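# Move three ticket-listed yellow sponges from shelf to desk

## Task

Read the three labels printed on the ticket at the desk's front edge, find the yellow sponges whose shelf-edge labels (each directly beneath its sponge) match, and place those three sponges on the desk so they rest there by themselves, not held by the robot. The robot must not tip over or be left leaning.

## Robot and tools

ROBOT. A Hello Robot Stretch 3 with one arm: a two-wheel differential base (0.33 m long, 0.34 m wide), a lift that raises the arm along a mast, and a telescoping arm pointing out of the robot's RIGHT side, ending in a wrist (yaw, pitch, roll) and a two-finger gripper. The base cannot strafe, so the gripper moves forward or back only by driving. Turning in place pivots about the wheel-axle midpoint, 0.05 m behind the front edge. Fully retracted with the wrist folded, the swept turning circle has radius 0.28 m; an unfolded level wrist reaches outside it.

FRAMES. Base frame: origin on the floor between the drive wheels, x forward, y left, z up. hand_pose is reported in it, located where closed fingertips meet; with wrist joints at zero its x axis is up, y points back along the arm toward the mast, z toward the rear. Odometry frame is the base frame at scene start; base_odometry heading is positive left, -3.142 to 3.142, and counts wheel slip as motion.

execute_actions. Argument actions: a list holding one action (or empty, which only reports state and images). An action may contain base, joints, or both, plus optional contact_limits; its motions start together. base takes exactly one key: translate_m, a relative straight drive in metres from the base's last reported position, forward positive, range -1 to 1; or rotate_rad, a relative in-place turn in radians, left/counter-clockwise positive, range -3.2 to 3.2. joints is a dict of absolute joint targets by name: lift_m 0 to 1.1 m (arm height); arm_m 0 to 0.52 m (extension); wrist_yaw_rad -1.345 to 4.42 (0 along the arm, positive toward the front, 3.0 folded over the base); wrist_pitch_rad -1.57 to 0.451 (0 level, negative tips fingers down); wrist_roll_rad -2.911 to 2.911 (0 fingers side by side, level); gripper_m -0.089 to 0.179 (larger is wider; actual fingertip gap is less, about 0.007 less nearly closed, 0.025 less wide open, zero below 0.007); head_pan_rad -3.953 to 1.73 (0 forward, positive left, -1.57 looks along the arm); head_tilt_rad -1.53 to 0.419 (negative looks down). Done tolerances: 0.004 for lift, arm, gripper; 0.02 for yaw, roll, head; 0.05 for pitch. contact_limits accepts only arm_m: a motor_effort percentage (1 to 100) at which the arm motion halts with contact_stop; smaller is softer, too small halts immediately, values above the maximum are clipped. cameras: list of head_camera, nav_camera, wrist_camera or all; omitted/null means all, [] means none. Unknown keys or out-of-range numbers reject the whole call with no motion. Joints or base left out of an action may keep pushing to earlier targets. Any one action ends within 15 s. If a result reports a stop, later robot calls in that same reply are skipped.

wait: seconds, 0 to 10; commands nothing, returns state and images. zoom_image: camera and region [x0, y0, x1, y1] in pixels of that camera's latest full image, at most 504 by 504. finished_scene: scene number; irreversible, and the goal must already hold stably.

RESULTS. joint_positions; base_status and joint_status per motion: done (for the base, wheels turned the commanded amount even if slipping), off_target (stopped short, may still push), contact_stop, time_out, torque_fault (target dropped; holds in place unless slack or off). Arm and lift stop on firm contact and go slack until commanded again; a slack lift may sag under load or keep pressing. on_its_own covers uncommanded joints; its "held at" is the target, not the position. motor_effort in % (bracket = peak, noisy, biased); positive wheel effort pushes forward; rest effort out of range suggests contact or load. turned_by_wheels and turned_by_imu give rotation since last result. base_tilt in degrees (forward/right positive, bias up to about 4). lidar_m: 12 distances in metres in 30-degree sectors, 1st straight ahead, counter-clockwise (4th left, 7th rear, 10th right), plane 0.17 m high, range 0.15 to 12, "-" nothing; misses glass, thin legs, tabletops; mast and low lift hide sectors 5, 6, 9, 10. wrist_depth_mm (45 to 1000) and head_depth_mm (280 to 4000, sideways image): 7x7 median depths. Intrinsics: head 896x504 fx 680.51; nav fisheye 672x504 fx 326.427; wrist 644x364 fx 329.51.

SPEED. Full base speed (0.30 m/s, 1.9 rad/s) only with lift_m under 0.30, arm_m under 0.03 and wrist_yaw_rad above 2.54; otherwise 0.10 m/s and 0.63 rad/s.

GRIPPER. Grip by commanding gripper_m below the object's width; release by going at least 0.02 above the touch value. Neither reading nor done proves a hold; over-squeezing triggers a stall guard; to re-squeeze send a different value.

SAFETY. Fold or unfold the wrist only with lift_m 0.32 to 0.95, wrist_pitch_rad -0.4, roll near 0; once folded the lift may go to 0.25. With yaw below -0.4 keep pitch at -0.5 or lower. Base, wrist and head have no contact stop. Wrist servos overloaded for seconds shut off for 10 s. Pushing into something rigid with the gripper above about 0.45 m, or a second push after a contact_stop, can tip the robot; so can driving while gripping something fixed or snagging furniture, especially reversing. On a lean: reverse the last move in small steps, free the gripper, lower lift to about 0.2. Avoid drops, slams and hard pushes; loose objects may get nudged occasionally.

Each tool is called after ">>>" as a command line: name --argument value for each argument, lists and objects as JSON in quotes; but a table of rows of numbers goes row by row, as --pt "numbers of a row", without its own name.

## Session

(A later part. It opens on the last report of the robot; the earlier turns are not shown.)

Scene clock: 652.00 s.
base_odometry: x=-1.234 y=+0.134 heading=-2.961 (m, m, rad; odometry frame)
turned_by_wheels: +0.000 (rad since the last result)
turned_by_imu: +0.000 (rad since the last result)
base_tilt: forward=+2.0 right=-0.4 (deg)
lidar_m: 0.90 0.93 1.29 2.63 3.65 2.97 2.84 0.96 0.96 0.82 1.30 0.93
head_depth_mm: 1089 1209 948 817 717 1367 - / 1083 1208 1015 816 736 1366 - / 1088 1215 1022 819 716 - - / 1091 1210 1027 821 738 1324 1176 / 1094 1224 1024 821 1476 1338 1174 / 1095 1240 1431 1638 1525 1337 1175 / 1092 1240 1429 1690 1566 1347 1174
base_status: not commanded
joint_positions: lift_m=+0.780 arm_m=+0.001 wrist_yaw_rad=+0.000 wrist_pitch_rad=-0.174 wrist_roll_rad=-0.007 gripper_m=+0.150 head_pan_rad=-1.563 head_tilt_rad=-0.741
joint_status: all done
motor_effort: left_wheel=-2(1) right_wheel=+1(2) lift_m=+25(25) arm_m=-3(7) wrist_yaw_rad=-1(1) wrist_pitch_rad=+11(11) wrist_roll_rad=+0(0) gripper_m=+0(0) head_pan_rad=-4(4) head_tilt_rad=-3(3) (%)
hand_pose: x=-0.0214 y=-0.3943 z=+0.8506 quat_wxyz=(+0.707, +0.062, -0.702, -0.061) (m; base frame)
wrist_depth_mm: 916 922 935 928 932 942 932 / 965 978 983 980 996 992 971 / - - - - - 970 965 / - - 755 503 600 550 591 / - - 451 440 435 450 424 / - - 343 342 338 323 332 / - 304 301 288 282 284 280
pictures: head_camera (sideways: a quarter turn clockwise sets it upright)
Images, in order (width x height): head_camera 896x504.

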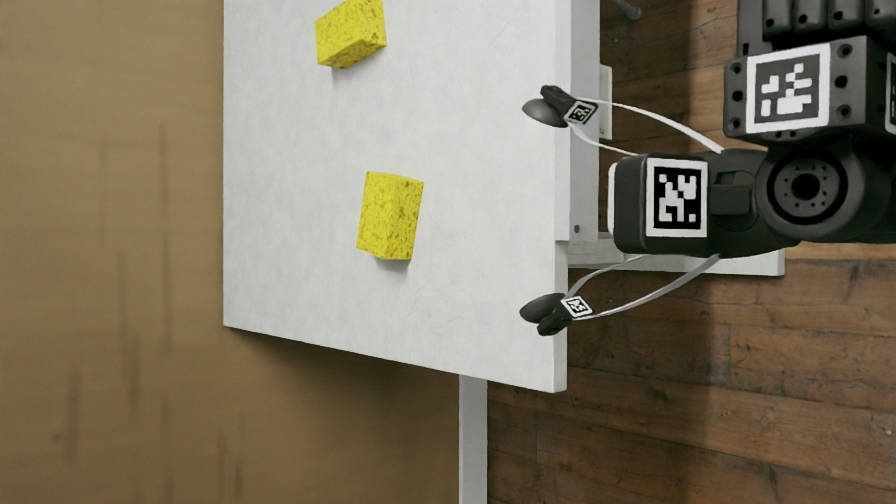

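>>> execute_actions --actions '[{"joints":{"wrist_pitch_rad":-0.4,"wrist_yaw_rad":2.75}}]' --cameras '[]'

>>> execute_actions --actions '[{"base":{"rotate_rad":2.255},"joints":{"lift_m":0.28,"head_pan_rad":0,"head_tilt_rad":-0.4}}]' --cameras '[]'

>>> execute_actions --actions '[{"base":{"translate_m":1.0}}]' --cameras '[]'

>>> execute_actions --actions '[{"base":{"translate_m":1.0}}]' --cameras '["nav_camera","head_camera"]'

Scene clock: 665.20 s.
base_odometry: x=-1.234 y=+0.134 heading=-2.961 (m, m, rad; odometry frame)
turned_by_wheels: +0.000 (rad since the last result)
turned_by_imu: +0.001 (rad since the last result)
base_tilt: forward=+2.0 right=-0.4 (deg)
lidar_m: 0.90 0.93 1.29 2.64 3.62 2.97 2.85 0.96 0.96 0.82 1.30 0.93
head_depth_mm: 1087 1205 953 817 718 1360 - / 1084 1207 1023 820 718 1371 - / 1084 1209 1027 819 720 1340 - / 1090 1218 1021 822 740 1368 - / 1086 1223 1024 824 1459 1361 1139 / 1093 1246 1427 1642 1522 1343 1173 / 1089 1242 1428 1694 1562 1342 1173
base_status: not commanded
joint_positions: lift_m=+0.780 arm_m=+0.001 wrist_yaw_rad=+2.748 wrist_pitch_rad=-0.414 wrist_roll_rad=-0.007 gripper_m=+0.150 head_pan_rad=-1.563 head_tilt_rad=-0.741
joint_status: all done
motor_effort: left_wheel=-2(1) right_wheel=+2(1) lift_m=+25(25) arm_m=-3(3) wrist_yaw_rad=+3(2) wrist_pitch_rad=+7(10) wrist_roll_rad=-1(0) gripper_m=+0(0) head_pan_rad=-5(4) head_tilt_rad=-3(3) (%)
hand_pose: x=+0.0650 y=+0.0616 z=+0.7934 quat_wxyz=(+0.278, +0.705, +0.009, +0.653) (m; base frame)
wrist_depth_mm: - - - - - 969 757 / - - - - - - 784 / - - - - - - 805 / - - - - - - 833 / - - - - - - 866 / - - - - - - 870 / - - 975 972 957 926 890
pictures: none
No camera images: the call's "cameras" was empty. Leave "cameras" out to get every camera's image.

Scene clock: 670.57 s.
base_odometry: x=-1.234 y=+0.134 heading=-0.706 (m, m, rad; odometry frame)
turned_by_wheels: +2.255 (rad since the last result)
turned_by_imu: +2.270 (rad since the last result)
base_tilt: forward=+1.9 right=-0.5 (deg)
lidar_m: 3.54 2.86 2.85 0.96 1.26 0.82 1.15 0.91 0.90 0.99 1.57 3.24
head_depth_mm: 3149 3419 3574 3168 2222 1716 1402 / 3441 3577 3843 3170 2218 1725 1401 / 3702 3904 - 3156 2240 1734 1404 / 3859 - - 3154 2229 1733 1403 / 3450 3721 3964 3157 2238 1721 1396 / 3157 3309 3580 3141 2241 1723 1407 / 2898 3052 3245 3162 2242 1707 1402
base_status: done
joint_positions: lift_m=+0.280 arm_m=+0.001 wrist_yaw_rad=+2.748 wrist_pitch_rad=-0.416 wrist_roll_rad=-0.007 gripper_m=+0.150 head_pan_rad=-0.007 head_tilt_rad=-0.409
joint_status: all done
motor_effort: left_wheel=-1(7) right_wheel=+3(6) lift_m=+20(22) arm_m=-3(3) wrist_yaw_rad=+2(2) wrist_pitch_rad=+8(7) wrist_roll_rad=+0(0) gripper_m=+0(0) head_pan_rad=+4(51) head_tilt_rad=+3(18) (%)
hand_pose: x=+0.0648 y=+0.0615 z=+0.2933 quat_wxyz=(+0.279, +0.705, +0.009, +0.653) (m; base frame)
wrist_depth_mm: - - - - - - - / - - - - - - - / 976 - 965 935 957 907 897 / - 747 744 740 721 725 697 / - 639 613 592 595 617 593 / - - 535 513 502 488 494 / 458 - - 439 435 433 424
pictures: none
No camera images: the call's "cameras" was empty. Leave "cameras" out to get every camera's image.

Scene clock: 675.50 s.
base_odometry: x=-0.474 y=-0.516 heading=-0.707 (m, m, rad; odometry frame)
turned_by_wheels: +0.000 (rad since the last result)
turned_by_imu: +0.006 (rad since the last result)
base_tilt: forward=+2.0 right=-0.4 (deg)
lidar_m: 2.74 2.23 2.22 2.44 1.65 1.39 1.93 1.54 1.55 1.71 2.13 2.43
head_depth_mm: 2487 2620 2731 2827 2233 1718 1404 / 2677 2873 2950 2971 2216 1734 1403 / 2827 3075 3097 3071 2227 1717 1390 / 2993 3159 3433 3127 2226 1746 1397 / 2722 2855 3078 3116 2243 1734 1389 / 2435 2620 2765 2928 2225 1726 1391 / 2265 2386 2467 2679 2215 1724 1400
base_status: done
joint_positions: lift_m=+0.280 arm_m=+0.001 wrist_yaw_rad=+2.749 wrist_pitch_rad=-0.416 wrist_roll_rad=-0.007 gripper_m=+0.150 head_pan_rad=-0.007 head_tilt_rad=-0.408
joint_status: not commanded
motor_effort: left_wheel=-3(5) right_wheel=+2(8) lift_m=+20(20) arm_m=-3(3) wrist_yaw_rad=+1(2) wrist_pitch_rad=+8(8) wrist_roll_rad=+0(0) gripper_m=+0(0) head_pan_rad=+4(4) head_tilt_rad=+2(3) (%)
hand_pose: x=+0.0647 y=+0.0615 z=+0.2932 quat_wxyz=(+0.279, +0.705, +0.010, +0.653) (m; base frame)
wrist_depth_mm: - - - - - - - / - - - - - - - / - 985 970 927 917 920 931 / - 770 741 729 719 715 714 / - 623 600 605 604 611 569 / - - 529 505 501 478 493 / 458 - - 441 434 429 427
pictures: none
No camera images: the call's "cameras" was empty. Leave "cameras" out to get every camera's image.

Scene clock: 680.43 s.
base_odometry: x=+0.287 y=-1.165 heading=-0.707 (m, m, rad; odometry frame)
turned_by_wheels: +0.000 (rad since the last result)
turned_by_imu: +0.006 (rad since the last result)
base_tilt: forward=+2.0 right=-0.3 (deg)
lidar_m: 1.94 1.58 1.58 1.74 2.74 2.23 2.67 2.21 2.19 2.05 1.86 1.67
head_depth_mm: 1785 1863 1944 2074 2078 1728 1410 / 1910 1991 2037 2256 2159 1727 1414 / 2062 2180 2311 2512 2228 1721 1417 / 2104 2259 2389 2607 2229 1725 1407 / 1901 2010 2177 2314 2252 1720 1407 / 1714 1820 1955 2053 2147 1727 1393 / 1569 1655 1749 1860 1983 1721 1405
base_status: done
joint_positions: lift_m=+0.280 arm_m=+0.001 wrist_yaw_rad=+2.749 wrist_pitch_rad=-0.416 wrist_roll_rad=-0.007 gripper_m=+0.150 head_pan_rad=-0.007 head_tilt_rad=-0.408
joint_status: not commanded
motor_effort: left_wheel=-1(5) right_wheel=+3(8) lift_m=+20(20) arm_m=-3(3) wrist_yaw_rad=+1(1) wrist_pitch_rad=+8(8) wrist_roll_rad=+0(0) gripper_m=+0(0) head_pan_rad=+4(4) head_tilt_rad=+3(3) (%)
hand_pose: x=+0.0647 y=+0.0615 z=+0.2932 quat_wxyz=(+0.279, +0.705, +0.010, +0.653) (m; base frame)
wrist_depth_mm: - - - - - - - / - - - - - - - / - 1000 966 959 944 906 931 / - 739 746 727 725 719 696 / - 638 600 594 593 615 583 / - - 520 507 500 477 490 / 466 - - 438 430 431 422
pictures: head_camera (sideways: a quarter turn clockwise sets it upright), nav_camera (sideways: a quarter turn counterclockwise sets it upright)
Images, in order (width x height): head_camera 896x504, nav_camera 672x504.

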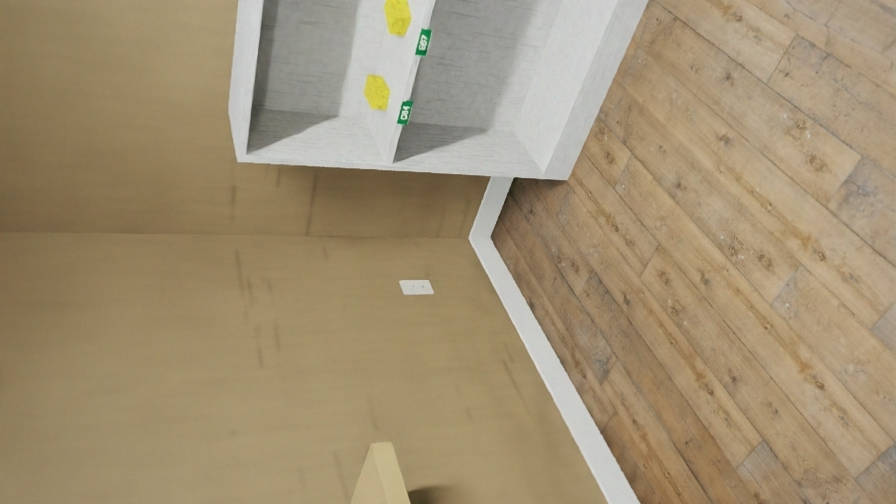

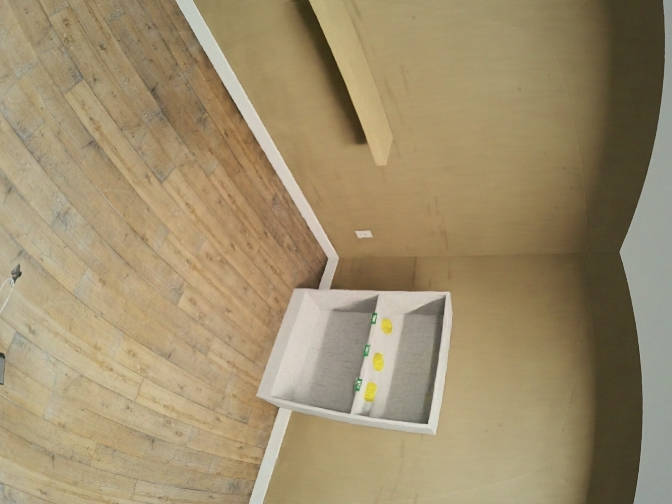

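>>> execute_actions --actions '[{"base":{"translate_m":1.0}}]' --cameras '[]'

>>> execute_actions --actions '[{"base":{"translate_m":0.25}}]' --cameras '[]'

>>> execute_actions --actions '[{"base":{"rotate_rad":0.875},"joints":{"head_pan_rad":-1.57,"head_tilt_rad":-0.85}}]' --cameras '["head_camera","nav_camera"]'

Scene clock: 696.87 s.
base_odometry: x=+1.047 y=-1.814 heading=-0.707 (m, m, rad; odometry frame)
turned_by_wheels: +0.000 (rad since the last result)
turned_by_imu: +0.007 (rad since the last result)
base_tilt: forward=+2.0 right=-0.4 (deg)
lidar_m: 0.97 0.94 0.93 1.03 1.64 3.22 3.45 2.85 2.42 1.46 0.95 0.97
head_depth_mm: 1068 1125 1139 1088 1133 1396 1296 / 1132 1216 1295 1393 1485 1290 1317 / 1223 1306 1406 1513 1651 1669 1406 / 1213 1307 1403 1535 1666 1698 1401 / 1098 1171 1262 1352 1462 1565 1409 / 994 1060 1130 1201 1287 1398 1403 / 913 969 1025 1088 1160 1238 1307
base_status: done
joint_positions: lift_m=+0.280 arm_m=+0.001 wrist_yaw_rad=+2.749 wrist_pitch_rad=-0.416 wrist_roll_rad=-0.007 gripper_m=+0.150 head_pan_rad=-0.007 head_tilt_rad=-0.407
joint_status: not commanded
motor_effort: left_wheel=-2(5) right_wheel=+2(7) lift_m=+20(20) arm_m=-3(3) wrist_yaw_rad=+1(1) wrist_pitch_rad=+8(8) wrist_roll_rad=+0(0) gripper_m=+0(0) head_pan_rad=+5(4) head_tilt_rad=+3(3) (%)
hand_pose: x=+0.0647 y=+0.0615 z=+0.2932 quat_wxyz=(+0.279, +0.705, +0.010, +0.653) (m; base frame)
wrist_depth_mm: - - - 922 861 819 754 / - - - - 921 865 804 / - 1000 961 945 901 886 845 / - 756 757 723 717 714 707 / - 633 614 598 590 614 579 / - - 522 507 508 483 490 / 464 - - 442 431 429 425
pictures: none
No camera images: the call's "cameras" was empty. Leave "cameras" out to get every camera's image.

Scene clock: 699.47 s.
base_odometry: x=+1.237 y=-1.977 heading=-0.707 (m, m, rad; odometry frame)
turned_by_wheels: +0.000 (rad since the last result)
turned_by_imu: +0.002 (rad since the last result)
base_tilt: forward=+2.0 right=-0.4 (deg)
lidar_m: 0.94 0.78 0.77 0.86 1.35 3.44 3.66 3.01 1.80 0.86 0.90 0.73
head_depth_mm: 888 941 996 1053 833 869 1118 / 950 1009 1078 1152 1239 1346 1358 / 1026 1084 1169 1257 1365 1498 1412 / 995 1071 1153 1258 1384 1512 1398 / 900 961 1024 1103 1199 1306 1357 / 819 871 925 992 1057 1143 1241 / 753 795 838 891 952 1019 1099
base_status: done
joint_positions: lift_m=+0.280 arm_m=+0.001 wrist_yaw_rad=+2.749 wrist_pitch_rad=-0.416 wrist_roll_rad=-0.007 gripper_m=+0.150 head_pan_rad=-0.007 head_tilt_rad=-0.407
joint_status: not commanded
motor_effort: left_wheel=-3(6) right_wheel=+2(8) lift_m=+20(20) arm_m=-3(3) wrist_yaw_rad=+1(1) wrist_pitch_rad=+8(8) wrist_roll_rad=+0(0) gripper_m=+0(0) head_pan_rad=+5(4) head_tilt_rad=+2(2) (%)
hand_pose: x=+0.0647 y=+0.0615 z=+0.2932 quat_wxyz=(+0.279, +0.705, +0.010, +0.653) (m; base frame)
wrist_depth_mm: - 935 848 783 721 667 630 / - - 917 843 765 710 672 / - 992 953 895 822 755 715 / - 754 749 743 712 708 708 / - 637 606 603 596 606 577 / - - 528 502 501 481 496 / 453 - - 432 435 429 431
pictures: none
No camera images: the call's "cameras" was empty. Leave "cameras" out to get every camera's image.

Scene clock: 701.20 s.
base_odometry: x=+1.237 y=-1.977 heading=+0.168 (m, m, rad; odometry frame)
turned_by_wheels: +0.875 (rad since the last result)
turned_by_imu: +0.879 (rad since the last result)
base_tilt: forward=+2.1 right=-0.4 (deg)
lidar_m: 0.77 0.80 1.10 3.12 3.56 3.12 2.57 1.41 0.86 0.94 0.73 0.80
head_depth_mm: 656 958 1004 1376 1369 1276 1129 / 656 960 958 1386 1365 1285 1136 / 661 963 1003 1386 1362 1275 1159 / 660 968 987 1397 1372 1277 1178 / 663 976 983 1395 1382 1278 1134 / 665 934 955 1143 1414 1285 1147 / 636 744 1188 1495 1477 1276 1137
base_status: done
joint_positions: lift_m=+0.280 arm_m=+0.001 wrist_yaw_rad=+2.749 wrist_pitch_rad=-0.416 wrist_roll_rad=-0.007 gripper_m=+0.150 head_pan_rad=-1.563 head_tilt_rad=-0.840
joint_status: all done
motor_effort: left_wheel=-1(7) right_wheel=+2(7) lift_m=+20(20) arm_m=-3(3) wrist_yaw_rad=+1(1) wrist_pitch_rad=+8(8) wrist_roll_rad=+0(0) gripper_m=+0(0) head_pan_rad=-3(52) head_tilt_rad=-3(22) (%)
hand_pose: x=+0.0647 y=+0.0614 z=+0.2932 quat_wxyz=(+0.279, +0.705, +0.010, +0.653) (m; base frame)
wrist_depth_mm: - - - - - 818 646 / - - - - - 863 666 / - 962 992 965 936 847 681 / - 753 747 741 709 713 676 / - 646 612 601 594 611 580 / - - 527 504 501 481 497 / 463 - - 439 430 426 421
pictures: head_camera (sideways: a quarter turn clockwise sets it upright), nav_camera (sideways: a quarter turn counterclockwise sets it upright)
Images, in order (width x height): head_camera 896x504, nav_camera 672x504.

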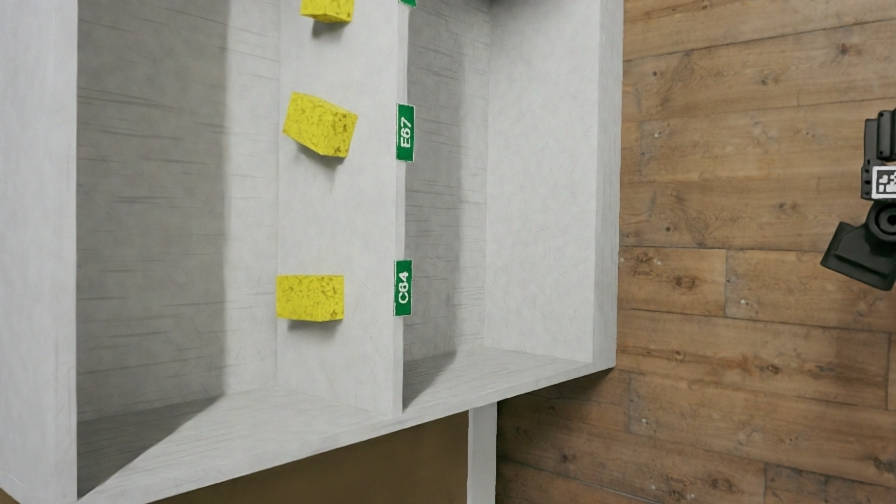

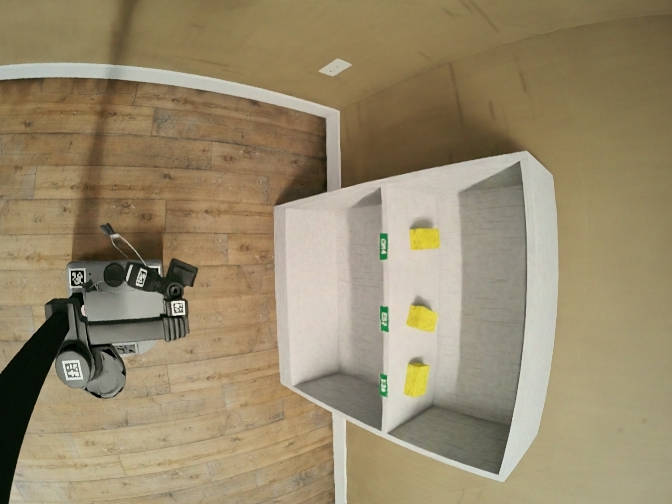

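>>> execute_actions --actions '[{"base":{"translate_m":-0.095},"joints":{"lift_m":0.5}}]' --cameras '[]'

>>> execute_actions --actions '[{"joints":{"wrist_yaw_rad":0,"wrist_pitch_rad":0,"gripper_m":0.175}}]' --cameras '["head_camera","wrist_camera"]'

Scene clock: 716.03 s.
base_odometry: x=+1.143 y=-1.993 heading=+0.168 (m, m, rad; odometry frame)
turned_by_wheels: +0.000 (rad since the last result)
turned_by_imu: +0.000 (rad since the last result)
base_tilt: forward=+2.0 right=-0.4 (deg)
lidar_m: 0.87 0.90 1.24 3.40 3.52 3.00 2.47 1.40 0.80 0.95 0.77 0.90
head_depth_mm: 657 961 949 1333 1352 1273 1135 / 656 957 1002 1388 1369 1277 1176 / 661 967 958 1394 1379 1275 1173 / 662 971 1003 1400 1375 1276 - / 664 974 986 1405 1369 1281 1136 / 664 974 982 1320 1371 1276 1138 / 669 940 958 1132 1466 1285 1141
base_status: done
joint_positions: lift_m=+0.500 arm_m=+0.001 wrist_yaw_rad=+2.749 wrist_pitch_rad=-0.417 wrist_roll_rad=-0.007 gripper_m=+0.150 head_pan_rad=-1.563 head_tilt_rad=-0.840
joint_status: all done
motor_effort: left_wheel=-1(9) right_wheel=+2(6) lift_m=+25(26) arm_m=-2(3) wrist_yaw_rad=+2(1) wrist_pitch_rad=+8(8) wrist_roll_rad=+0(1) gripper_m=+0(0) head_pan_rad=-4(4) head_tilt_rad=-3(3) (%)
hand_pose: x=+0.0646 y=+0.0614 z=+0.5128 quat_wxyz=(+0.279, +0.705, +0.010, +0.653) (m; base frame)
wrist_depth_mm: - - - - - 935 730 / - - - - - 981 756 / - - - - - - 781 / - - - - - 997 791 / - 970 932 913 902 918 825 / - - 800 775 777 733 760 / 688 - 669 677 674 652 645
pictures: none
No camera images: the call's "cameras" was empty. Leave "cameras" out to get every camera's image.

Scene clock: 718.40 s.
base_odometry: x=+1.143 y=-1.993 heading=+0.168 (m, m, rad; odometry frame)
turned_by_wheels: +0.000 (rad since the last result)
turned_by_imu: +0.000 (rad since the last result)
base_tilt: forward=+2.0 right=-0.4 (deg)
lidar_m: 0.87 0.90 1.24 3.42 3.55 3.01 2.48 1.41 0.81 0.95 0.77 0.90
head_depth_mm: 657 959 944 1343 1346 1280 1131 / 658 962 1006 1383 1370 1287 1185 / 657 964 958 1388 1369 1297 - / 660 966 1005 1396 1367 1293 1138 / 663 975 992 1418 1379 1282 1143 / 664 976 977 1325 1371 1287 1143 / 667 938 954 1135 1466 1283 1140
base_status: not commanded
joint_positions: lift_m=+0.500 arm_m=+0.001 wrist_yaw_rad=+0.002 wrist_pitch_rad=-0.025 wrist_roll_rad=-0.007 gripper_m=+0.175 head_pan_rad=-1.563 head_tilt_rad=-0.840
joint_status: all done
motor_effort: left_wheel=-1(2) right_wheel=+2(2) lift_m=+25(25) arm_m=-3(3) wrist_yaw_rad=-2(1) wrist_pitch_rad=+11(12) wrist_roll_rad=+0(0) gripper_m=+0(83) head_pan_rad=-3(4) head_tilt_rad=-3(3) (%)
hand_pose: x=-0.0210 y=-0.4016 z=+0.6080 quat_wxyz=(+0.710, +0.010, -0.704, -0.008) (m; base frame)
wrist_depth_mm: 451 643 658 657 658 649 490 / 465 646 682 676 678 663 490 / 481 534 537 517 553 438 446 / 507 639 729 729 728 704 498 / 806 679 763 763 746 749 496 / 856 727 785 776 777 762 819 / 879 663 817 813 806 784 554
pictures: head_camera (sideways: a quarter turn clockwise sets it upright), wrist_camera
Images, in order (width x height): head_camera 896x504, wrist_camera 644x364.

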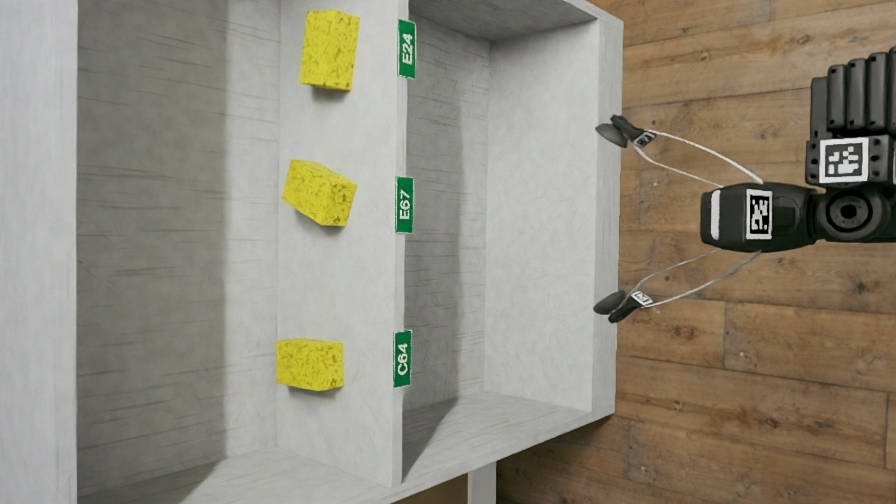

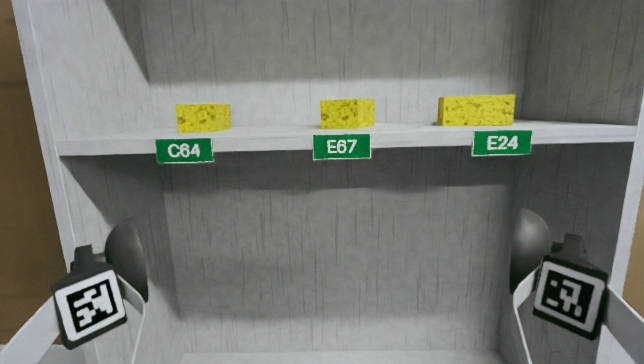

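>>> execute_actions --actions '[{"base":{"translate_m":-0.03},"joints":{"lift_m":0.6}}]' --cameras '[]'

>>> execute_actions --actions '[{"joints":{"arm_m":0.33}}]' --cameras '["head_camera","wrist_camera"]'

Scene clock: 737.90 s.
base_odometry: x=+1.114 y=-1.998 heading=+0.167 (m, m, rad; odometry frame)
turned_by_wheels: +0.000 (rad since the last result)
turned_by_imu: +0.000 (rad since the last result)
base_tilt: forward=+2.0 right=-0.3 (deg)
lidar_m: 0.90 0.93 1.29 3.41 3.51 2.98 2.45 1.41 0.79 0.95 0.78 0.93
head_depth_mm: 655 960 972 1241 1359 1276 1147 / 657 964 957 1382 1377 1277 - / 657 963 976 1394 1370 1304 - / 662 968 979 1388 1377 1299 1143 / 663 975 1005 1406 1386 1283 1138 / 666 973 964 1366 1369 1274 1143 / 670 957 977 1091 1445 1281 1141
base_status: done
joint_positions: lift_m=+0.600 arm_m=+0.001 wrist_yaw_rad=+0.002 wrist_pitch_rad=-0.024 wrist_roll_rad=-0.007 gripper_m=+0.175 head_pan_rad=-1.563 head_tilt_rad=-0.840
joint_status: all done
motor_effort: left_wheel=-2(6) right_wheel=+2(4) lift_m=+25(26) arm_m=-3(3) wrist_yaw_rad=-2(3) wrist_pitch_rad=+11(11) wrist_roll_rad=+0(0) gripper_m=+0(0) head_pan_rad=-4(4) head_tilt_rad=-3(3) (%)
hand_pose: x=-0.0211 y=-0.4016 z=+0.7084 quat_wxyz=(+0.710, +0.009, -0.704, -0.008) (m; base frame)
wrist_depth_mm: 487 659 664 663 661 641 447 / 479 684 690 675 678 669 473 / 483 700 705 698 704 688 481 / 505 583 566 550 538 527 506 / 502 471 770 765 753 697 512 / 837 787 784 787 797 772 820 / 888 723 797 816 811 731 545
pictures: none
No camera images: the call's "cameras" was empty. Leave "cameras" out to get every camera's image.

Scene clock: 741.53 s.
base_odometry: x=+1.114 y=-1.998 heading=+0.167 (m, m, rad; odometry frame)
turned_by_wheels: +0.000 (rad since the last result)
turned_by_imu: +0.000 (rad since the last result)
base_tilt: forward=+2.0 right=-0.3 (deg)
lidar_m: 0.90 0.93 1.28 3.43 3.51 2.98 2.45 1.41 0.79 0.95 0.78 0.93
head_depth_mm: 656 959 971 1243 1350 1289 1145 / 658 960 956 1339 1367 1278 1133 / 657 965 1003 - 1364 1274 1138 / 660 971 1006 1402 1382 1286 1139 / 662 970 1009 1407 1378 1285 1146 / 665 974 964 1368 1374 1284 1136 / 667 954 984 1088 1434 1288 1138
base_status: not commanded
joint_positions: lift_m=+0.600 arm_m=+0.330 wrist_yaw_rad=+0.000 wrist_pitch_rad=-0.024 wrist_roll_rad=-0.007 gripper_m=+0.175 head_pan_rad=-1.563 head_tilt_rad=-0.840
joint_status: all done
motor_effort: left_wheel=-2(1) right_wheel=+2(2) lift_m=+25(25) arm_m=+2(4) wrist_yaw_rad=+0(2) wrist_pitch_rad=+11(11) wrist_roll_rad=+0(0) gripper_m=+0(0) head_pan_rad=-4(4) head_tilt_rad=-3(4) (%)
hand_pose: x=-0.0213 y=-0.7302 z=+0.7084 quat_wxyz=(+0.710, +0.009, -0.704, -0.008) (m; base frame)
wrist_depth_mm: 353 350 350 350 347 347 344 / 363 360 362 358 358 360 356 / 375 375 371 371 367 368 367 / 387 382 387 379 385 376 379 / 274 359 368 239 326 352 224 / 242 262 258 212 250 249 209 / - 202 199 197 196 192 183
pictures: head_camera (sideways: a quarter turn clockwise sets it upright), wrist_camera
Images, in order (width x height): head_camera 896x504, wrist_camera 644x364.

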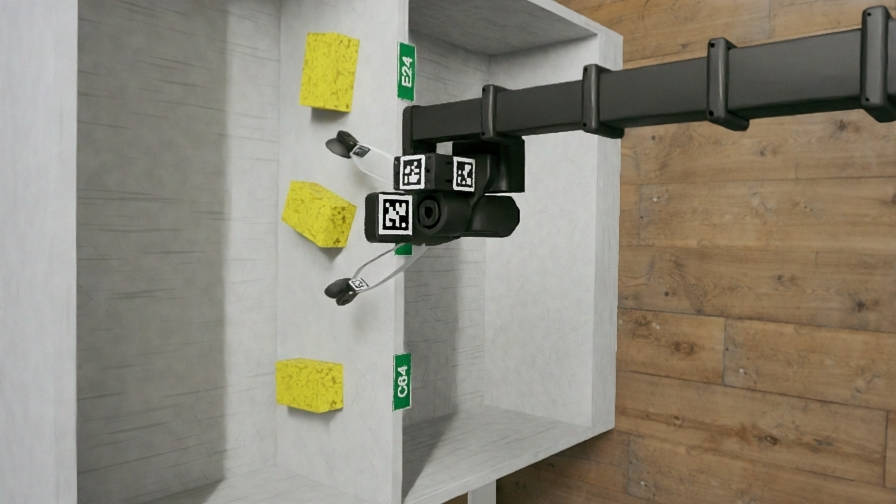

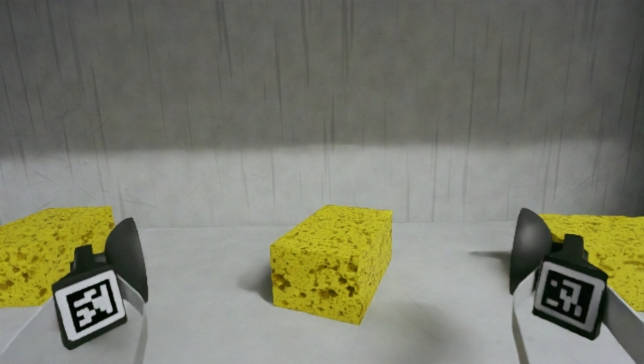

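>>> execute_actions --actions '[{"joints":{"lift_m":0.562,"gripper_m":0.16}}]' --cameras '[]'

>>> execute_actions --actions '[{"joints":{"arm_m":0.405}}]' --cameras '["head_camera","wrist_camera"]'

Scene clock: 748.17 s.
base_odometry: x=+1.114 y=-1.998 heading=+0.167 (m, m, rad; odometry frame)
turned_by_wheels: +0.000 (rad since the last result)
turned_by_imu: +0.000 (rad since the last result)
base_tilt: forward=+2.0 right=-0.3 (deg)
lidar_m: 0.90 0.93 1.28 3.42 3.52 2.97 2.45 1.41 0.79 0.95 0.78 0.93
head_depth_mm: 653 958 971 1247 1358 1277 1153 / 657 958 972 1344 - - 1129 / 658 964 991 - 1375 1277 1143 / 659 970 1008 1395 1378 1290 1140 / 662 973 1005 1407 1373 1279 1143 / 664 976 965 1374 1392 1279 1135 / 668 954 985 1087 1436 1284 1138
base_status: not commanded
joint_positions: lift_m=+0.562 arm_m=+0.330 wrist_yaw_rad=+0.000 wrist_pitch_rad=-0.024 wrist_roll_rad=-0.007 gripper_m=+0.160 head_pan_rad=-1.563 head_tilt_rad=-0.840
joint_status: all done
motor_effort: left_wheel=-1(1) right_wheel=+2(2) lift_m=+20(20) arm_m=+3(3) wrist_yaw_rad=-1(1) wrist_pitch_rad=+11(11) wrist_roll_rad=+0(0) gripper_m=-1(62) head_pan_rad=-3(5) head_tilt_rad=-3(4) (%)
hand_pose: x=-0.0213 y=-0.7302 z=+0.6707 quat_wxyz=(+0.710, +0.009, -0.704, -0.008) (m; base frame)
wrist_depth_mm: 353 351 353 348 348 344 339 / 364 361 361 357 357 355 356 / 376 373 372 375 369 369 368 / 287 386 380 232 376 377 211 / 245 293 263 203 249 249 206 / 201 - 185 183 181 168 179 / - 138 142 140 139 137 131
pictures: none
No camera images: the call's "cameras" was empty. Leave "cameras" out to get every camera's image.

Scene clock: 749.90 s.
base_odometry: x=+1.114 y=-1.998 heading=+0.167 (m, m, rad; odometry frame)
turned_by_wheels: +0.000 (rad since the last result)
turned_by_imu: +0.000 (rad since the last result)
base_tilt: forward=+2.0 right=-0.4 (deg)
lidar_m: 0.90 0.93 1.28 3.41 3.51 2.97 2.44 1.40 0.79 0.95 0.78 0.93
head_depth_mm: 655 954 974 1250 1341 1279 1159 / 655 962 964 1365 1379 - 1129 / 658 965 1019 - 1375 1276 1136 / 659 971 1033 1442 1365 1273 1139 / 663 975 1005 1404 1374 1271 1142 / 666 974 965 1371 1385 1282 1141 / 670 954 980 1083 1448 1283 1141
base_status: not commanded
joint_positions: lift_m=+0.562 arm_m=+0.405 wrist_yaw_rad=+0.000 wrist_pitch_rad=-0.024 wrist_roll_rad=-0.007 gripper_m=+0.160 head_pan_rad=-1.563 head_tilt_rad=-0.840
joint_status: all done
motor_effort: left_wheel=-1(1) right_wheel=+2(2) lift_m=+20(19) arm_m=+3(1) wrist_yaw_rad=-1(0) wrist_pitch_rad=+11(11) wrist_roll_rad=+0(0) gripper_m=+0(0) head_pan_rad=-3(2) head_tilt_rad=-4(3) (%)
hand_pose: x=-0.0213 y=-0.8052 z=+0.6707 quat_wxyz=(+0.710, +0.009, -0.704, -0.008) (m; base frame)
wrist_depth_mm: 280 281 280 280 277 275 277 / 291 288 287 286 286 285 284 / 297 300 298 296 296 294 292 / 308 305 306 302 304 304 301 / 249 290 241 134 199 266 210 / 201 - 165 128 162 168 173 / - 137 142 130 135 137 130
pictures: head_camera (sideways: a quarter turn clockwise sets it upright), wrist_camera
Images, in order (width x height): head_camera 896x504, wrist_camera 644x364.

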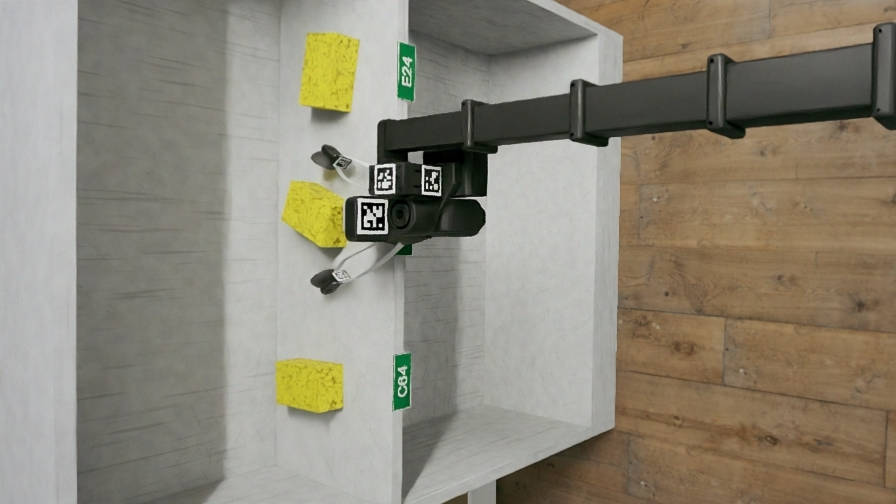

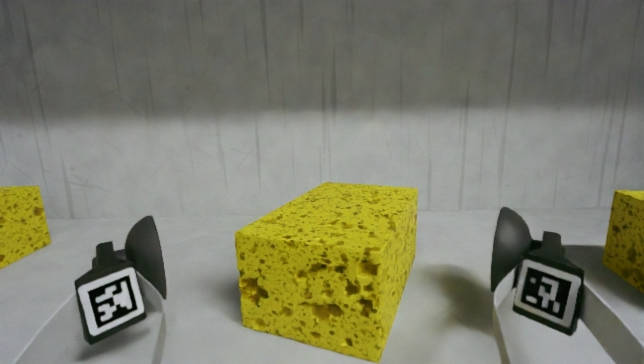

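Height OK. Close gradually.

>>> execute_actions --actions '[{"joints":{"gripper_m":0.07,"arm_m":0.415}}]' --cameras '["wrist_camera"]'

>>> execute_actions --actions '[{"joints":{"gripper_m":0.03}}]' --cameras '["wrist_camera","head_camera"]'

Scene clock: 756.83 s.
base_odometry: x=+1.114 y=-1.998 heading=+0.167 (m, m, rad; odometry frame)
turned_by_wheels: +0.000 (rad since the last result)
turned_by_imu: +0.000 (rad since the last result)
base_tilt: forward=+2.1 right=-0.3 (deg)
lidar_m: 0.90 0.93 1.28 3.42 3.51 2.98 2.45 1.41 0.79 0.95 0.78 0.93
head_depth_mm: 655 961 973 1246 1358 1276 1153 / 654 964 974 1358 1383 - 1129 / 658 965 1028 1463 1367 1288 1140 / 660 970 1018 1415 1378 1285 1132 / 661 970 1005 1401 1384 1274 1139 / 664 972 962 1364 1382 1285 1135 / 668 953 981 1089 1430 1285 1139
base_status: not commanded
joint_positions: lift_m=+0.562 arm_m=+0.415 wrist_yaw_rad=+0.000 wrist_pitch_rad=-0.024 wrist_roll_rad=-0.007 gripper_m=+0.070 head_pan_rad=-1.563 head_tilt_rad=-0.840
joint_status: all done
motor_effort: left_wheel=-1(2) right_wheel=+2(2) lift_m=+19(20) arm_m=+2(5) wrist_yaw_rad=+0(1) wrist_pitch_rad=+11(11) wrist_roll_rad=+0(0) gripper_m=-6(85) head_pan_rad=-5(4) head_tilt_rad=-3(3) (%)
hand_pose: x=-0.0213 y=-0.8152 z=+0.6707 quat_wxyz=(+0.710, +0.009, -0.704, -0.008) (m; base frame)
wrist_depth_mm: 268 270 268 267 266 267 266 / 279 278 278 277 275 276 274 / 290 287 287 286 288 283 284 / 299 295 297 294 293 294 292 / 270 267 148 134 143 247 226 / 189 188 127 117 110 176 173 / 144 144 135 122 132 137 136
pictures: wrist_camera
Images, in order (width x height): wrist_camera 644x364.

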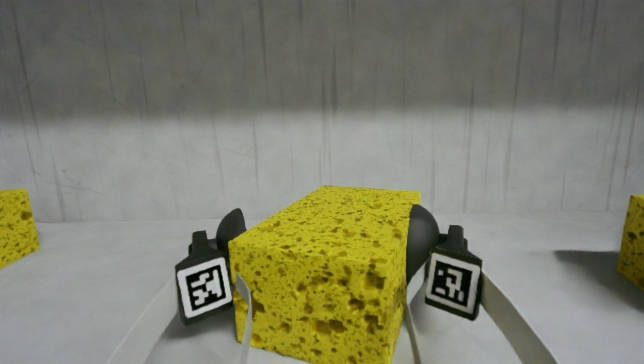

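Scene clock: 757.73 s.
base_odometry: x=+1.114 y=-1.998 heading=+0.167 (m, m, rad; odometry frame)
turned_by_wheels: +0.000 (rad since the last result)
turned_by_imu: +0.000 (rad since the last result)
base_tilt: forward=+2.0 right=-0.3 (deg)
lidar_m: 0.90 0.93 1.28 3.42 3.53 2.97 2.45 1.41 0.79 0.95 0.78 0.93
head_depth_mm: 654 961 972 1245 1348 1278 1156 / 655 963 978 1364 1379 - 1128 / 656 965 1035 1467 1370 1274 1136 / 662 968 1017 1419 1382 1277 1135 / 663 968 1001 1393 1379 1279 1139 / 665 971 962 1359 1387 1280 1136 / 669 957 982 1085 1440 1291 1138
base_status: not commanded
joint_positions: lift_m=+0.562 arm_m=+0.415 wrist_yaw_rad=+0.000 wrist_pitch_rad=-0.024 wrist_roll_rad=-0.007 gripper_m=+0.031 head_pan_rad=-1.563 head_tilt_rad=-0.840
joint_status: all done
motor_effort: left_wheel=-1(1) right_wheel=+2(2) lift_m=+20(20) arm_m=+3(2) wrist_yaw_rad=+0(1) wrist_pitch_rad=+11(11) wrist_roll_rad=+0(0) gripper_m=-23(96) head_pan_rad=-4(4) head_tilt_rad=-3(3) (%)
hand_pose: x=-0.0213 y=-0.8152 z=+0.6707 quat_wxyz=(+0.710, +0.009, -0.704, -0.008) (m; base frame)
wrist_depth_mm: 272 270 269 271 266 267 266 / 280 280 276 276 275 274 274 / 290 288 289 286 284 284 285 / 299 300 299 296 295 292 295 / 272 267 234 134 143 248 228 / 189 187 127 117 111 176 173 / 145 144 135 122 132 137 136
pictures: head_camera (sideways: a quarter turn clockwise sets it upright), wrist_camera
Images, in order (width x height): head_camera 896x504, wrist_camera 644x364.

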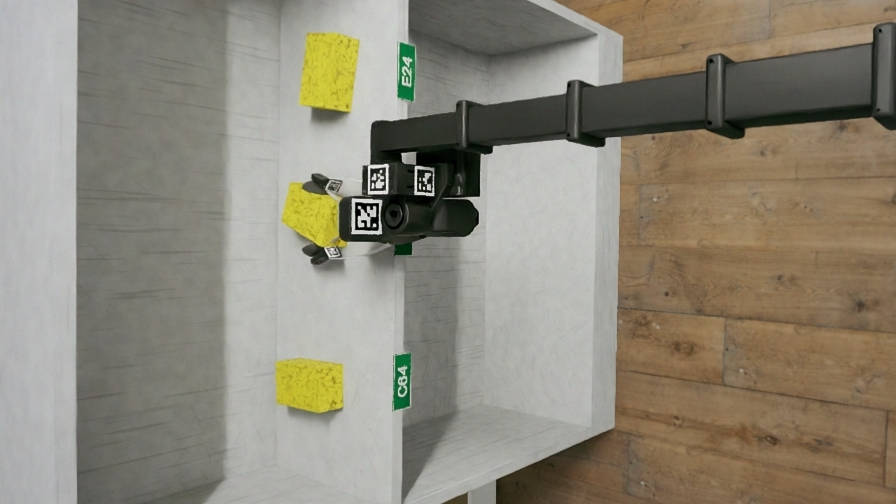

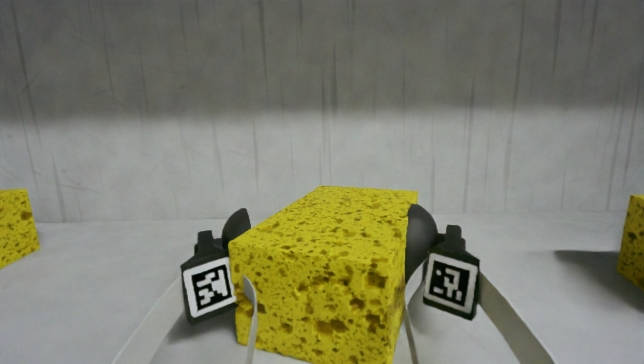

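Held diagonally at −23% effort. Test lift.

>>> execute_actions --actions '[{"joints":{"lift_m":0.6}}]' --cameras '["wrist_camera"]'

>>> execute_actions --actions '[{"joints":{"arm_m":0.0}}]' --cameras '["wrist_camera"]'

Scene clock: 763.87 s.
base_odometry: x=+1.114 y=-1.998 heading=+0.167 (m, m, rad; odometry frame)
turned_by_wheels: +0.000 (rad since the last result)
turned_by_imu: +0.000 (rad since the last result)
base_tilt: forward=+2.0 right=-0.3 (deg)
lidar_m: 0.90 0.93 1.28 3.43 3.52 2.98 2.44 1.41 0.79 0.95 0.78 0.93
head_depth_mm: 655 957 975 1244 1344 1295 1148 / 658 961 973 1341 - 1260 1139 / 657 963 1000 1458 1369 1272 1134 / 658 972 977 1421 1379 1295 1142 / 663 973 1012 1405 1383 1282 1141 / 666 969 963 1361 1385 1286 1136 / 668 954 980 1085 1423 1290 1140
base_status: not commanded
joint_positions: lift_m=+0.600 arm_m=+0.415 wrist_yaw_rad=+0.000 wrist_pitch_rad=-0.024 wrist_roll_rad=-0.007 gripper_m=+0.034 head_pan_rad=-1.563 head_tilt_rad=-0.840
joint_status: all done
motor_effort: left_wheel=-2(2) right_wheel=+2(2) lift_m=+25(27) arm_m=+3(3) wrist_yaw_rad=-1(1) wrist_pitch_rad=+11(11) wrist_roll_rad=+0(0) gripper_m=-21(21) head_pan_rad=-4(4) head_tilt_rad=-4(4) (%)
hand_pose: x=-0.0213 y=-0.8152 z=+0.7084 quat_wxyz=(+0.710, +0.009, -0.704, -0.008) (m; base frame)
wrist_depth_mm: 270 270 269 270 267 265 263 / 279 278 277 277 276 272 273 / 290 289 288 285 284 286 285 / 300 301 298 294 293 295 293 / 308 310 305 134 143 302 299 / 250 263 127 117 111 245 231 / 203 200 182 122 184 192 182
pictures: wrist_camera
Images, in order (width x height): wrist_camera 644x364.

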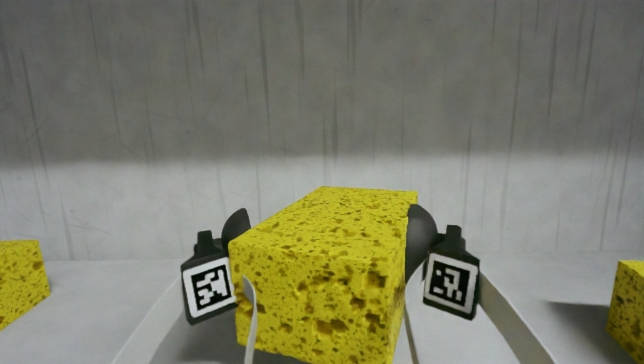

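Scene clock: 768.10 s.
base_odometry: x=+1.114 y=-1.998 heading=+0.167 (m, m, rad; odometry frame)
turned_by_wheels: +0.000 (rad since the last result)
turned_by_imu: +0.000 (rad since the last result)
base_tilt: forward=+2.0 right=-0.4 (deg)
lidar_m: 0.90 0.93 1.28 3.41 3.53 2.98 2.45 1.41 0.79 0.95 0.78 0.93
head_depth_mm: 655 959 972 1243 1352 1269 1156 / 658 966 964 1381 1362 1272 - / 660 965 1004 1383 673 1305 - / 659 969 1006 1402 1376 1296 1137 / 662 973 1008 1399 1377 1273 1137 / 666 973 966 1361 1392 1286 1144 / 668 954 985 1081 1434 1290 1148
base_status: not commanded
joint_positions: lift_m=+0.600 arm_m=+0.001 wrist_yaw_rad=+0.000 wrist_pitch_rad=-0.024 wrist_roll_rad=-0.007 gripper_m=+0.034 head_pan_rad=-1.563 head_tilt_rad=-0.840
joint_status: all done
motor_effort: left_wheel=-1(1) right_wheel=+2(2) lift_m=+25(25) arm_m=-3(5) wrist_yaw_rad=-1(0) wrist_pitch_rad=+11(11) wrist_roll_rad=+0(0) gripper_m=-21(21) head_pan_rad=-4(3) head_tilt_rad=-3(3) (%)
hand_pose: x=-0.0214 y=-0.4017 z=+0.7084 quat_wxyz=(+0.710, +0.009, -0.704, -0.008) (m; base frame)
wrist_depth_mm: 483 653 658 647 662 664 452 / 486 657 671 686 679 666 476 / 476 682 694 712 678 684 478 / 507 584 560 628 533 525 504 / 498 572 461 134 143 609 508 / 535 659 127 117 111 651 534 / 842 641 814 122 798 776 842
pictures: wrist_camera
Images, in order (width x height): wrist_camera 644x364.

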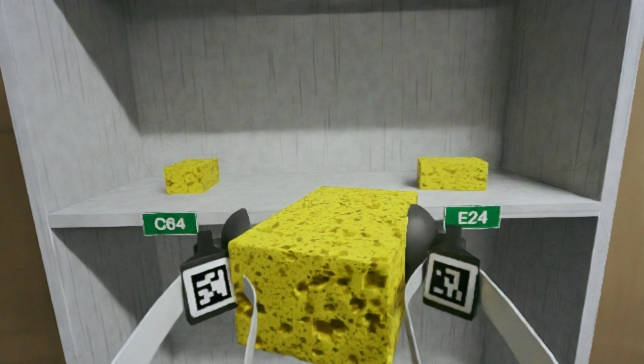

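>>> execute_actions --actions '[{"joints":{"wrist_pitch_rad":-0.4,"wrist_yaw_rad":2.7,"head_pan_rad":0,"head_tilt_rad":-0.5}}]' --cameras '[]'

>>> execute_actions --actions '[{"joints":{"lift_m":0.285}}]' --cameras '["wrist_camera"]'

>>> execute_actions --actions '[{"base":{"rotate_rad":2.07}}]' --cameras '[]'

>>> execute_actions --actions '[{"base":{"translate_m":1.0}}]' --cameras '[]'

>>> execute_actions --actions '[{"base":{"translate_m":1.0}}]' --cameras '["nav_camera","wrist_camera"]'

Scene clock: 781.87 s.
base_odometry: x=+1.114 y=-1.998 heading=+0.167 (m, m, rad; odometry frame)
turned_by_wheels: +0.000 (rad since the last result)
turned_by_imu: +0.001 (rad since the last result)
base_tilt: forward=+2.0 right=-0.4 (deg)
lidar_m: 0.90 0.94 1.28 3.41 3.51 2.97 2.44 1.41 0.79 0.95 0.78 0.93
head_depth_mm: 731 798 879 973 1093 1256 1306 / 734 802 877 976 1097 1261 1308 / 734 801 885 981 1101 1245 1309 / 737 802 886 981 1099 1263 1310 / 736 805 888 951 1078 1261 1305 / 739 807 887 937 804 1271 1303 / 738 810 886 943 798 1267 1313
base_status: not commanded
joint_positions: lift_m=+0.600 arm_m=+0.001 wrist_yaw_rad=+2.698 wrist_pitch_rad=-0.416 wrist_roll_rad=-0.007 gripper_m=+0.034 head_pan_rad=-0.007 head_tilt_rad=-0.508
joint_status: all done
motor_effort: left_wheel=-1(1) right_wheel=+2(2) lift_m=+25(25) arm_m=-3(3) wrist_yaw_rad=+2(2) wrist_pitch_rad=+7(10) wrist_roll_rad=+0(0) gripper_m=-21(21) head_pan_rad=+5(53) head_tilt_rad=+2(18) (%)
hand_pose: x=+0.0752 y=+0.0569 z=+0.6130 quat_wxyz=(+0.295, +0.705, -0.008, +0.645) (m; base frame)
wrist_depth_mm: - - - - - 920 724 / - - - - - 959 761 / - - - - - - 789 / - - - - - - 807 / - - - 134 142 - 842 / - 933 127 117 111 879 843 / - - 750 122 735 775 753
pictures: none
No camera images: the call's "cameras" was empty. Leave "cameras" out to get every camera's image.

Scene clock: 785.57 s.
base_odometry: x=+1.114 y=-1.998 heading=+0.167 (m, m, rad; odometry frame)
turned_by_wheels: +0.000 (rad since the last result)
turned_by_imu: +0.000 (rad since the last result)
base_tilt: forward=+2.0 right=-0.4 (deg)
lidar_m: 0.90 0.93 1.28 3.40 3.50 2.98 2.45 1.41 0.79 0.95 0.78 0.93
head_depth_mm: 735 798 875 975 1094 1258 1319 / 732 803 881 981 1103 1257 1311 / 733 800 882 977 1097 1256 1309 / 738 801 882 982 1104 1254 1311 / 739 804 887 946 1082 1256 1307 / 740 805 885 945 798 1264 1307 / 738 809 888 939 800 1269 1299
base_status: not commanded
joint_positions: lift_m=+0.285 arm_m=+0.001 wrist_yaw_rad=+2.698 wrist_pitch_rad=-0.418 wrist_roll_rad=-0.007 gripper_m=+0.034 head_pan_rad=-0.007 head_tilt_rad=-0.508
joint_status: all done
motor_effort: left_wheel=-2(1) right_wheel=+1(2) lift_m=+20(21) arm_m=-3(3) wrist_yaw_rad=+3(2) wrist_pitch_rad=+8(8) wrist_roll_rad=+0(0) gripper_m=-21(21) head_pan_rad=+4(4) head_tilt_rad=+3(3) (%)
hand_pose: x=+0.0750 y=+0.0567 z=+0.2979 quat_wxyz=(+0.295, +0.705, -0.008, +0.645) (m; base frame)
wrist_depth_mm: - - - - - 925 725 / - - - - - 977 745 / 969 982 983 971 941 896 771 / 773 766 752 755 719 737 724 / - 619 579 134 143 597 575 / - 540 127 117 111 499 490 / - - 134 121 430 440 432
pictures: wrist_camera
Images, in order (width x height): wrist_camera 644x364.

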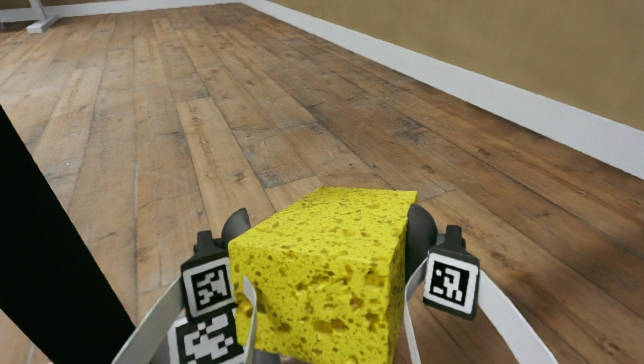

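Scene clock: 788.03 s.
base_odometry: x=+1.114 y=-1.998 heading=+2.237 (m, m, rad; odometry frame)
turned_by_wheels: +2.070 (rad since the last result)
turned_by_imu: +2.079 (rad since the last result)
base_tilt: forward=+2.0 right=-0.4 (deg)
lidar_m: 3.38 2.98 2.44 1.44 0.95 0.95 0.78 0.93 0.90 0.93 1.26 3.33
head_depth_mm: 3227 3390 3624 2627 1949 1561 1308 / 3434 3561 3767 2601 1951 1578 1307 / 3558 3806 3774 2599 1949 1562 1320 / 3754 3986 3896 2608 1959 1577 1310 / 3996 - 3845 2604 1952 1564 1306 / 3824 - 3855 2584 1946 1582 1306 / 3347 3583 3559 2612 1950 1574 1304
base_status: done
joint_positions: lift_m=+0.285 arm_m=+0.001 wrist_yaw_rad=+2.699 wrist_pitch_rad=-0.418 wrist_roll_rad=-0.007 gripper_m=+0.034 head_pan_rad=-0.007 head_tilt_rad=-0.507
joint_status: not commanded
motor_effort: left_wheel=-2(7) right_wheel=+2(9) lift_m=+20(19) arm_m=-3(3) wrist_yaw_rad=+3(2) wrist_pitch_rad=+8(8) wrist_roll_rad=+0(0) gripper_m=-21(21) head_pan_rad=+5(4) head_tilt_rad=+2(3) (%)
hand_pose: x=+0.0750 y=+0.0567 z=+0.2979 quat_wxyz=(+0.295, +0.705, -0.008, +0.645) (m; base frame)
wrist_depth_mm: - - - - - - - / - - - - - - - / - - 989 974 968 950 904 / 766 739 750 738 732 734 707 / - 609 585 134 143 593 583 / - 540 127 117 111 493 501 / - - 133 122 432 434 431
pictures: none
No camera images: the call's "cameras" was empty. Leave "cameras" out to get every camera's image.

Scene clock: 792.97 s.
base_odometry: x=+0.496 y=-1.212 heading=+2.237 (m, m, rad; odometry frame)
turned_by_wheels: +0.000 (rad since the last result)
turned_by_imu: +0.006 (rad since the last result)
base_tilt: forward=+2.0 right=-0.3 (deg)
lidar_m: 2.36 2.47 2.38 2.17 1.95 1.56 1.79 1.45 1.39 1.44 1.96 2.47
head_depth_mm: 2503 2616 2858 2594 1959 1567 1319 / 2605 2756 2675 2601 1941 1571 1311 / 2744 2921 3195 2592 1972 1574 1300 / 2877 3032 3352 2610 1967 1575 1311 / 3043 3291 3673 2606 1979 1571 1312 / 3098 3306 3438 2612 1970 1569 1306 / 2751 2959 3179 2603 1942 1569 1316
base_status: done
joint_positions: lift_m=+0.285 arm_m=+0.001 wrist_yaw_rad=+2.699 wrist_pitch_rad=-0.418 wrist_roll_rad=-0.007 gripper_m=+0.034 head_pan_rad=-0.007 head_tilt_rad=-0.506
joint_status: not commanded
motor_effort: left_wheel=-3(6) right_wheel=+2(8) lift_m=+20(20) arm_m=-3(3) wrist_yaw_rad=+2(2) wrist_pitch_rad=+8(8) wrist_roll_rad=+0(1) gripper_m=-21(21) head_pan_rad=+4(4) head_tilt_rad=+2(2) (%)
hand_pose: x=+0.0749 y=+0.0567 z=+0.2978 quat_wxyz=(+0.295, +0.705, -0.008, +0.645) (m; base frame)
wrist_depth_mm: - - - - - - - / - - - - - - - / - 984 969 970 954 919 896 / 801 769 744 760 737 725 707 / - 623 581 134 143 593 590 / - 531 127 117 111 512 493 / - - 133 122 427 435 427
pictures: none
No camera images: the call's "cameras" was empty. Leave "cameras" out to get every camera's image.

Scene clock: 797.90 s.
base_odometry: x=-0.122 y=-0.425 heading=+2.237 (m, m, rad; odometry frame)
turned_by_wheels: +0.000 (rad since the last result)
turned_by_imu: +0.006 (rad since the last result)
base_tilt: forward=+2.0 right=-0.3 (deg)
lidar_m: 1.64 1.94 1.86 1.96 2.43 2.49 2.70 1.96 1.89 1.96 2.10 1.40
head_depth_mm: 1720 1871 1703 1557 1911 1571 1314 / 1822 1964 1700 2298 1958 1575 1314 / 1919 2096 1683 2426 1956 1561 1309 / 1989 2186 1711 2322 1955 1579 1309 / 2121 2330 2398 2632 1960 1572 1308 / 2286 2472 2677 2587 1954 1565 1303 / 2172 2299 2450 2492 1964 1558 1307
base_status: done
joint_positions: lift_m=+0.285 arm_m=+0.001 wrist_yaw_rad=+2.699 wrist_pitch_rad=-0.418 wrist_roll_rad=-0.007 gripper_m=+0.034 head_pan_rad=-0.007 head_tilt_rad=-0.506
joint_status: not commanded
motor_effort: left_wheel=-1(5) right_wheel=+2(9) lift_m=+20(20) arm_m=-3(3) wrist_yaw_rad=+1(1) wrist_pitch_rad=+8(8) wrist_roll_rad=+0(1) gripper_m=-21(21) head_pan_rad=+4(4) head_tilt_rad=+2(3) (%)
hand_pose: x=+0.0749 y=+0.0567 z=+0.2978 quat_wxyz=(+0.295, +0.705, -0.007, +0.645) (m; base frame)
wrist_depth_mm: - - - - - - - / - - - - - - - / - 975 956 951 934 933 901 / 787 747 740 731 737 726 716 / - 617 581 134 143 595 589 / - 536 127 117 112 505 500 / - - 133 122 427 440 430
pictures: nav_camera (sideways: a quarter turn counterclockwise sets it upright), wrist_camera
Images, in order (width x height): nav_camera 672x504, wrist_camera 644x364.

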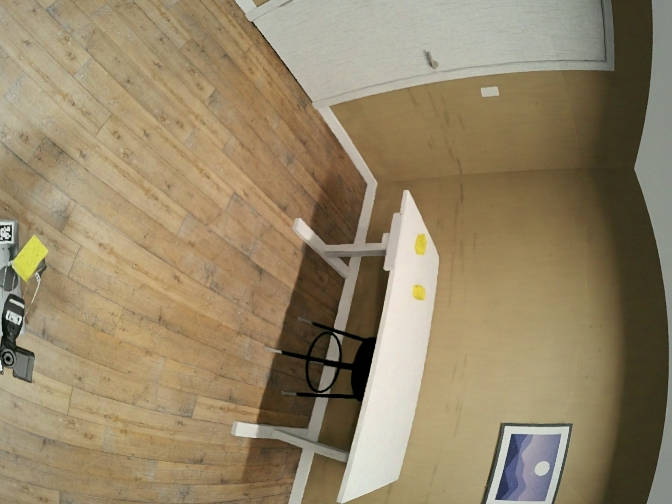

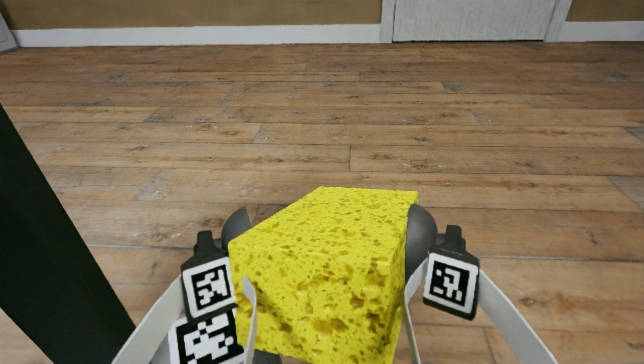

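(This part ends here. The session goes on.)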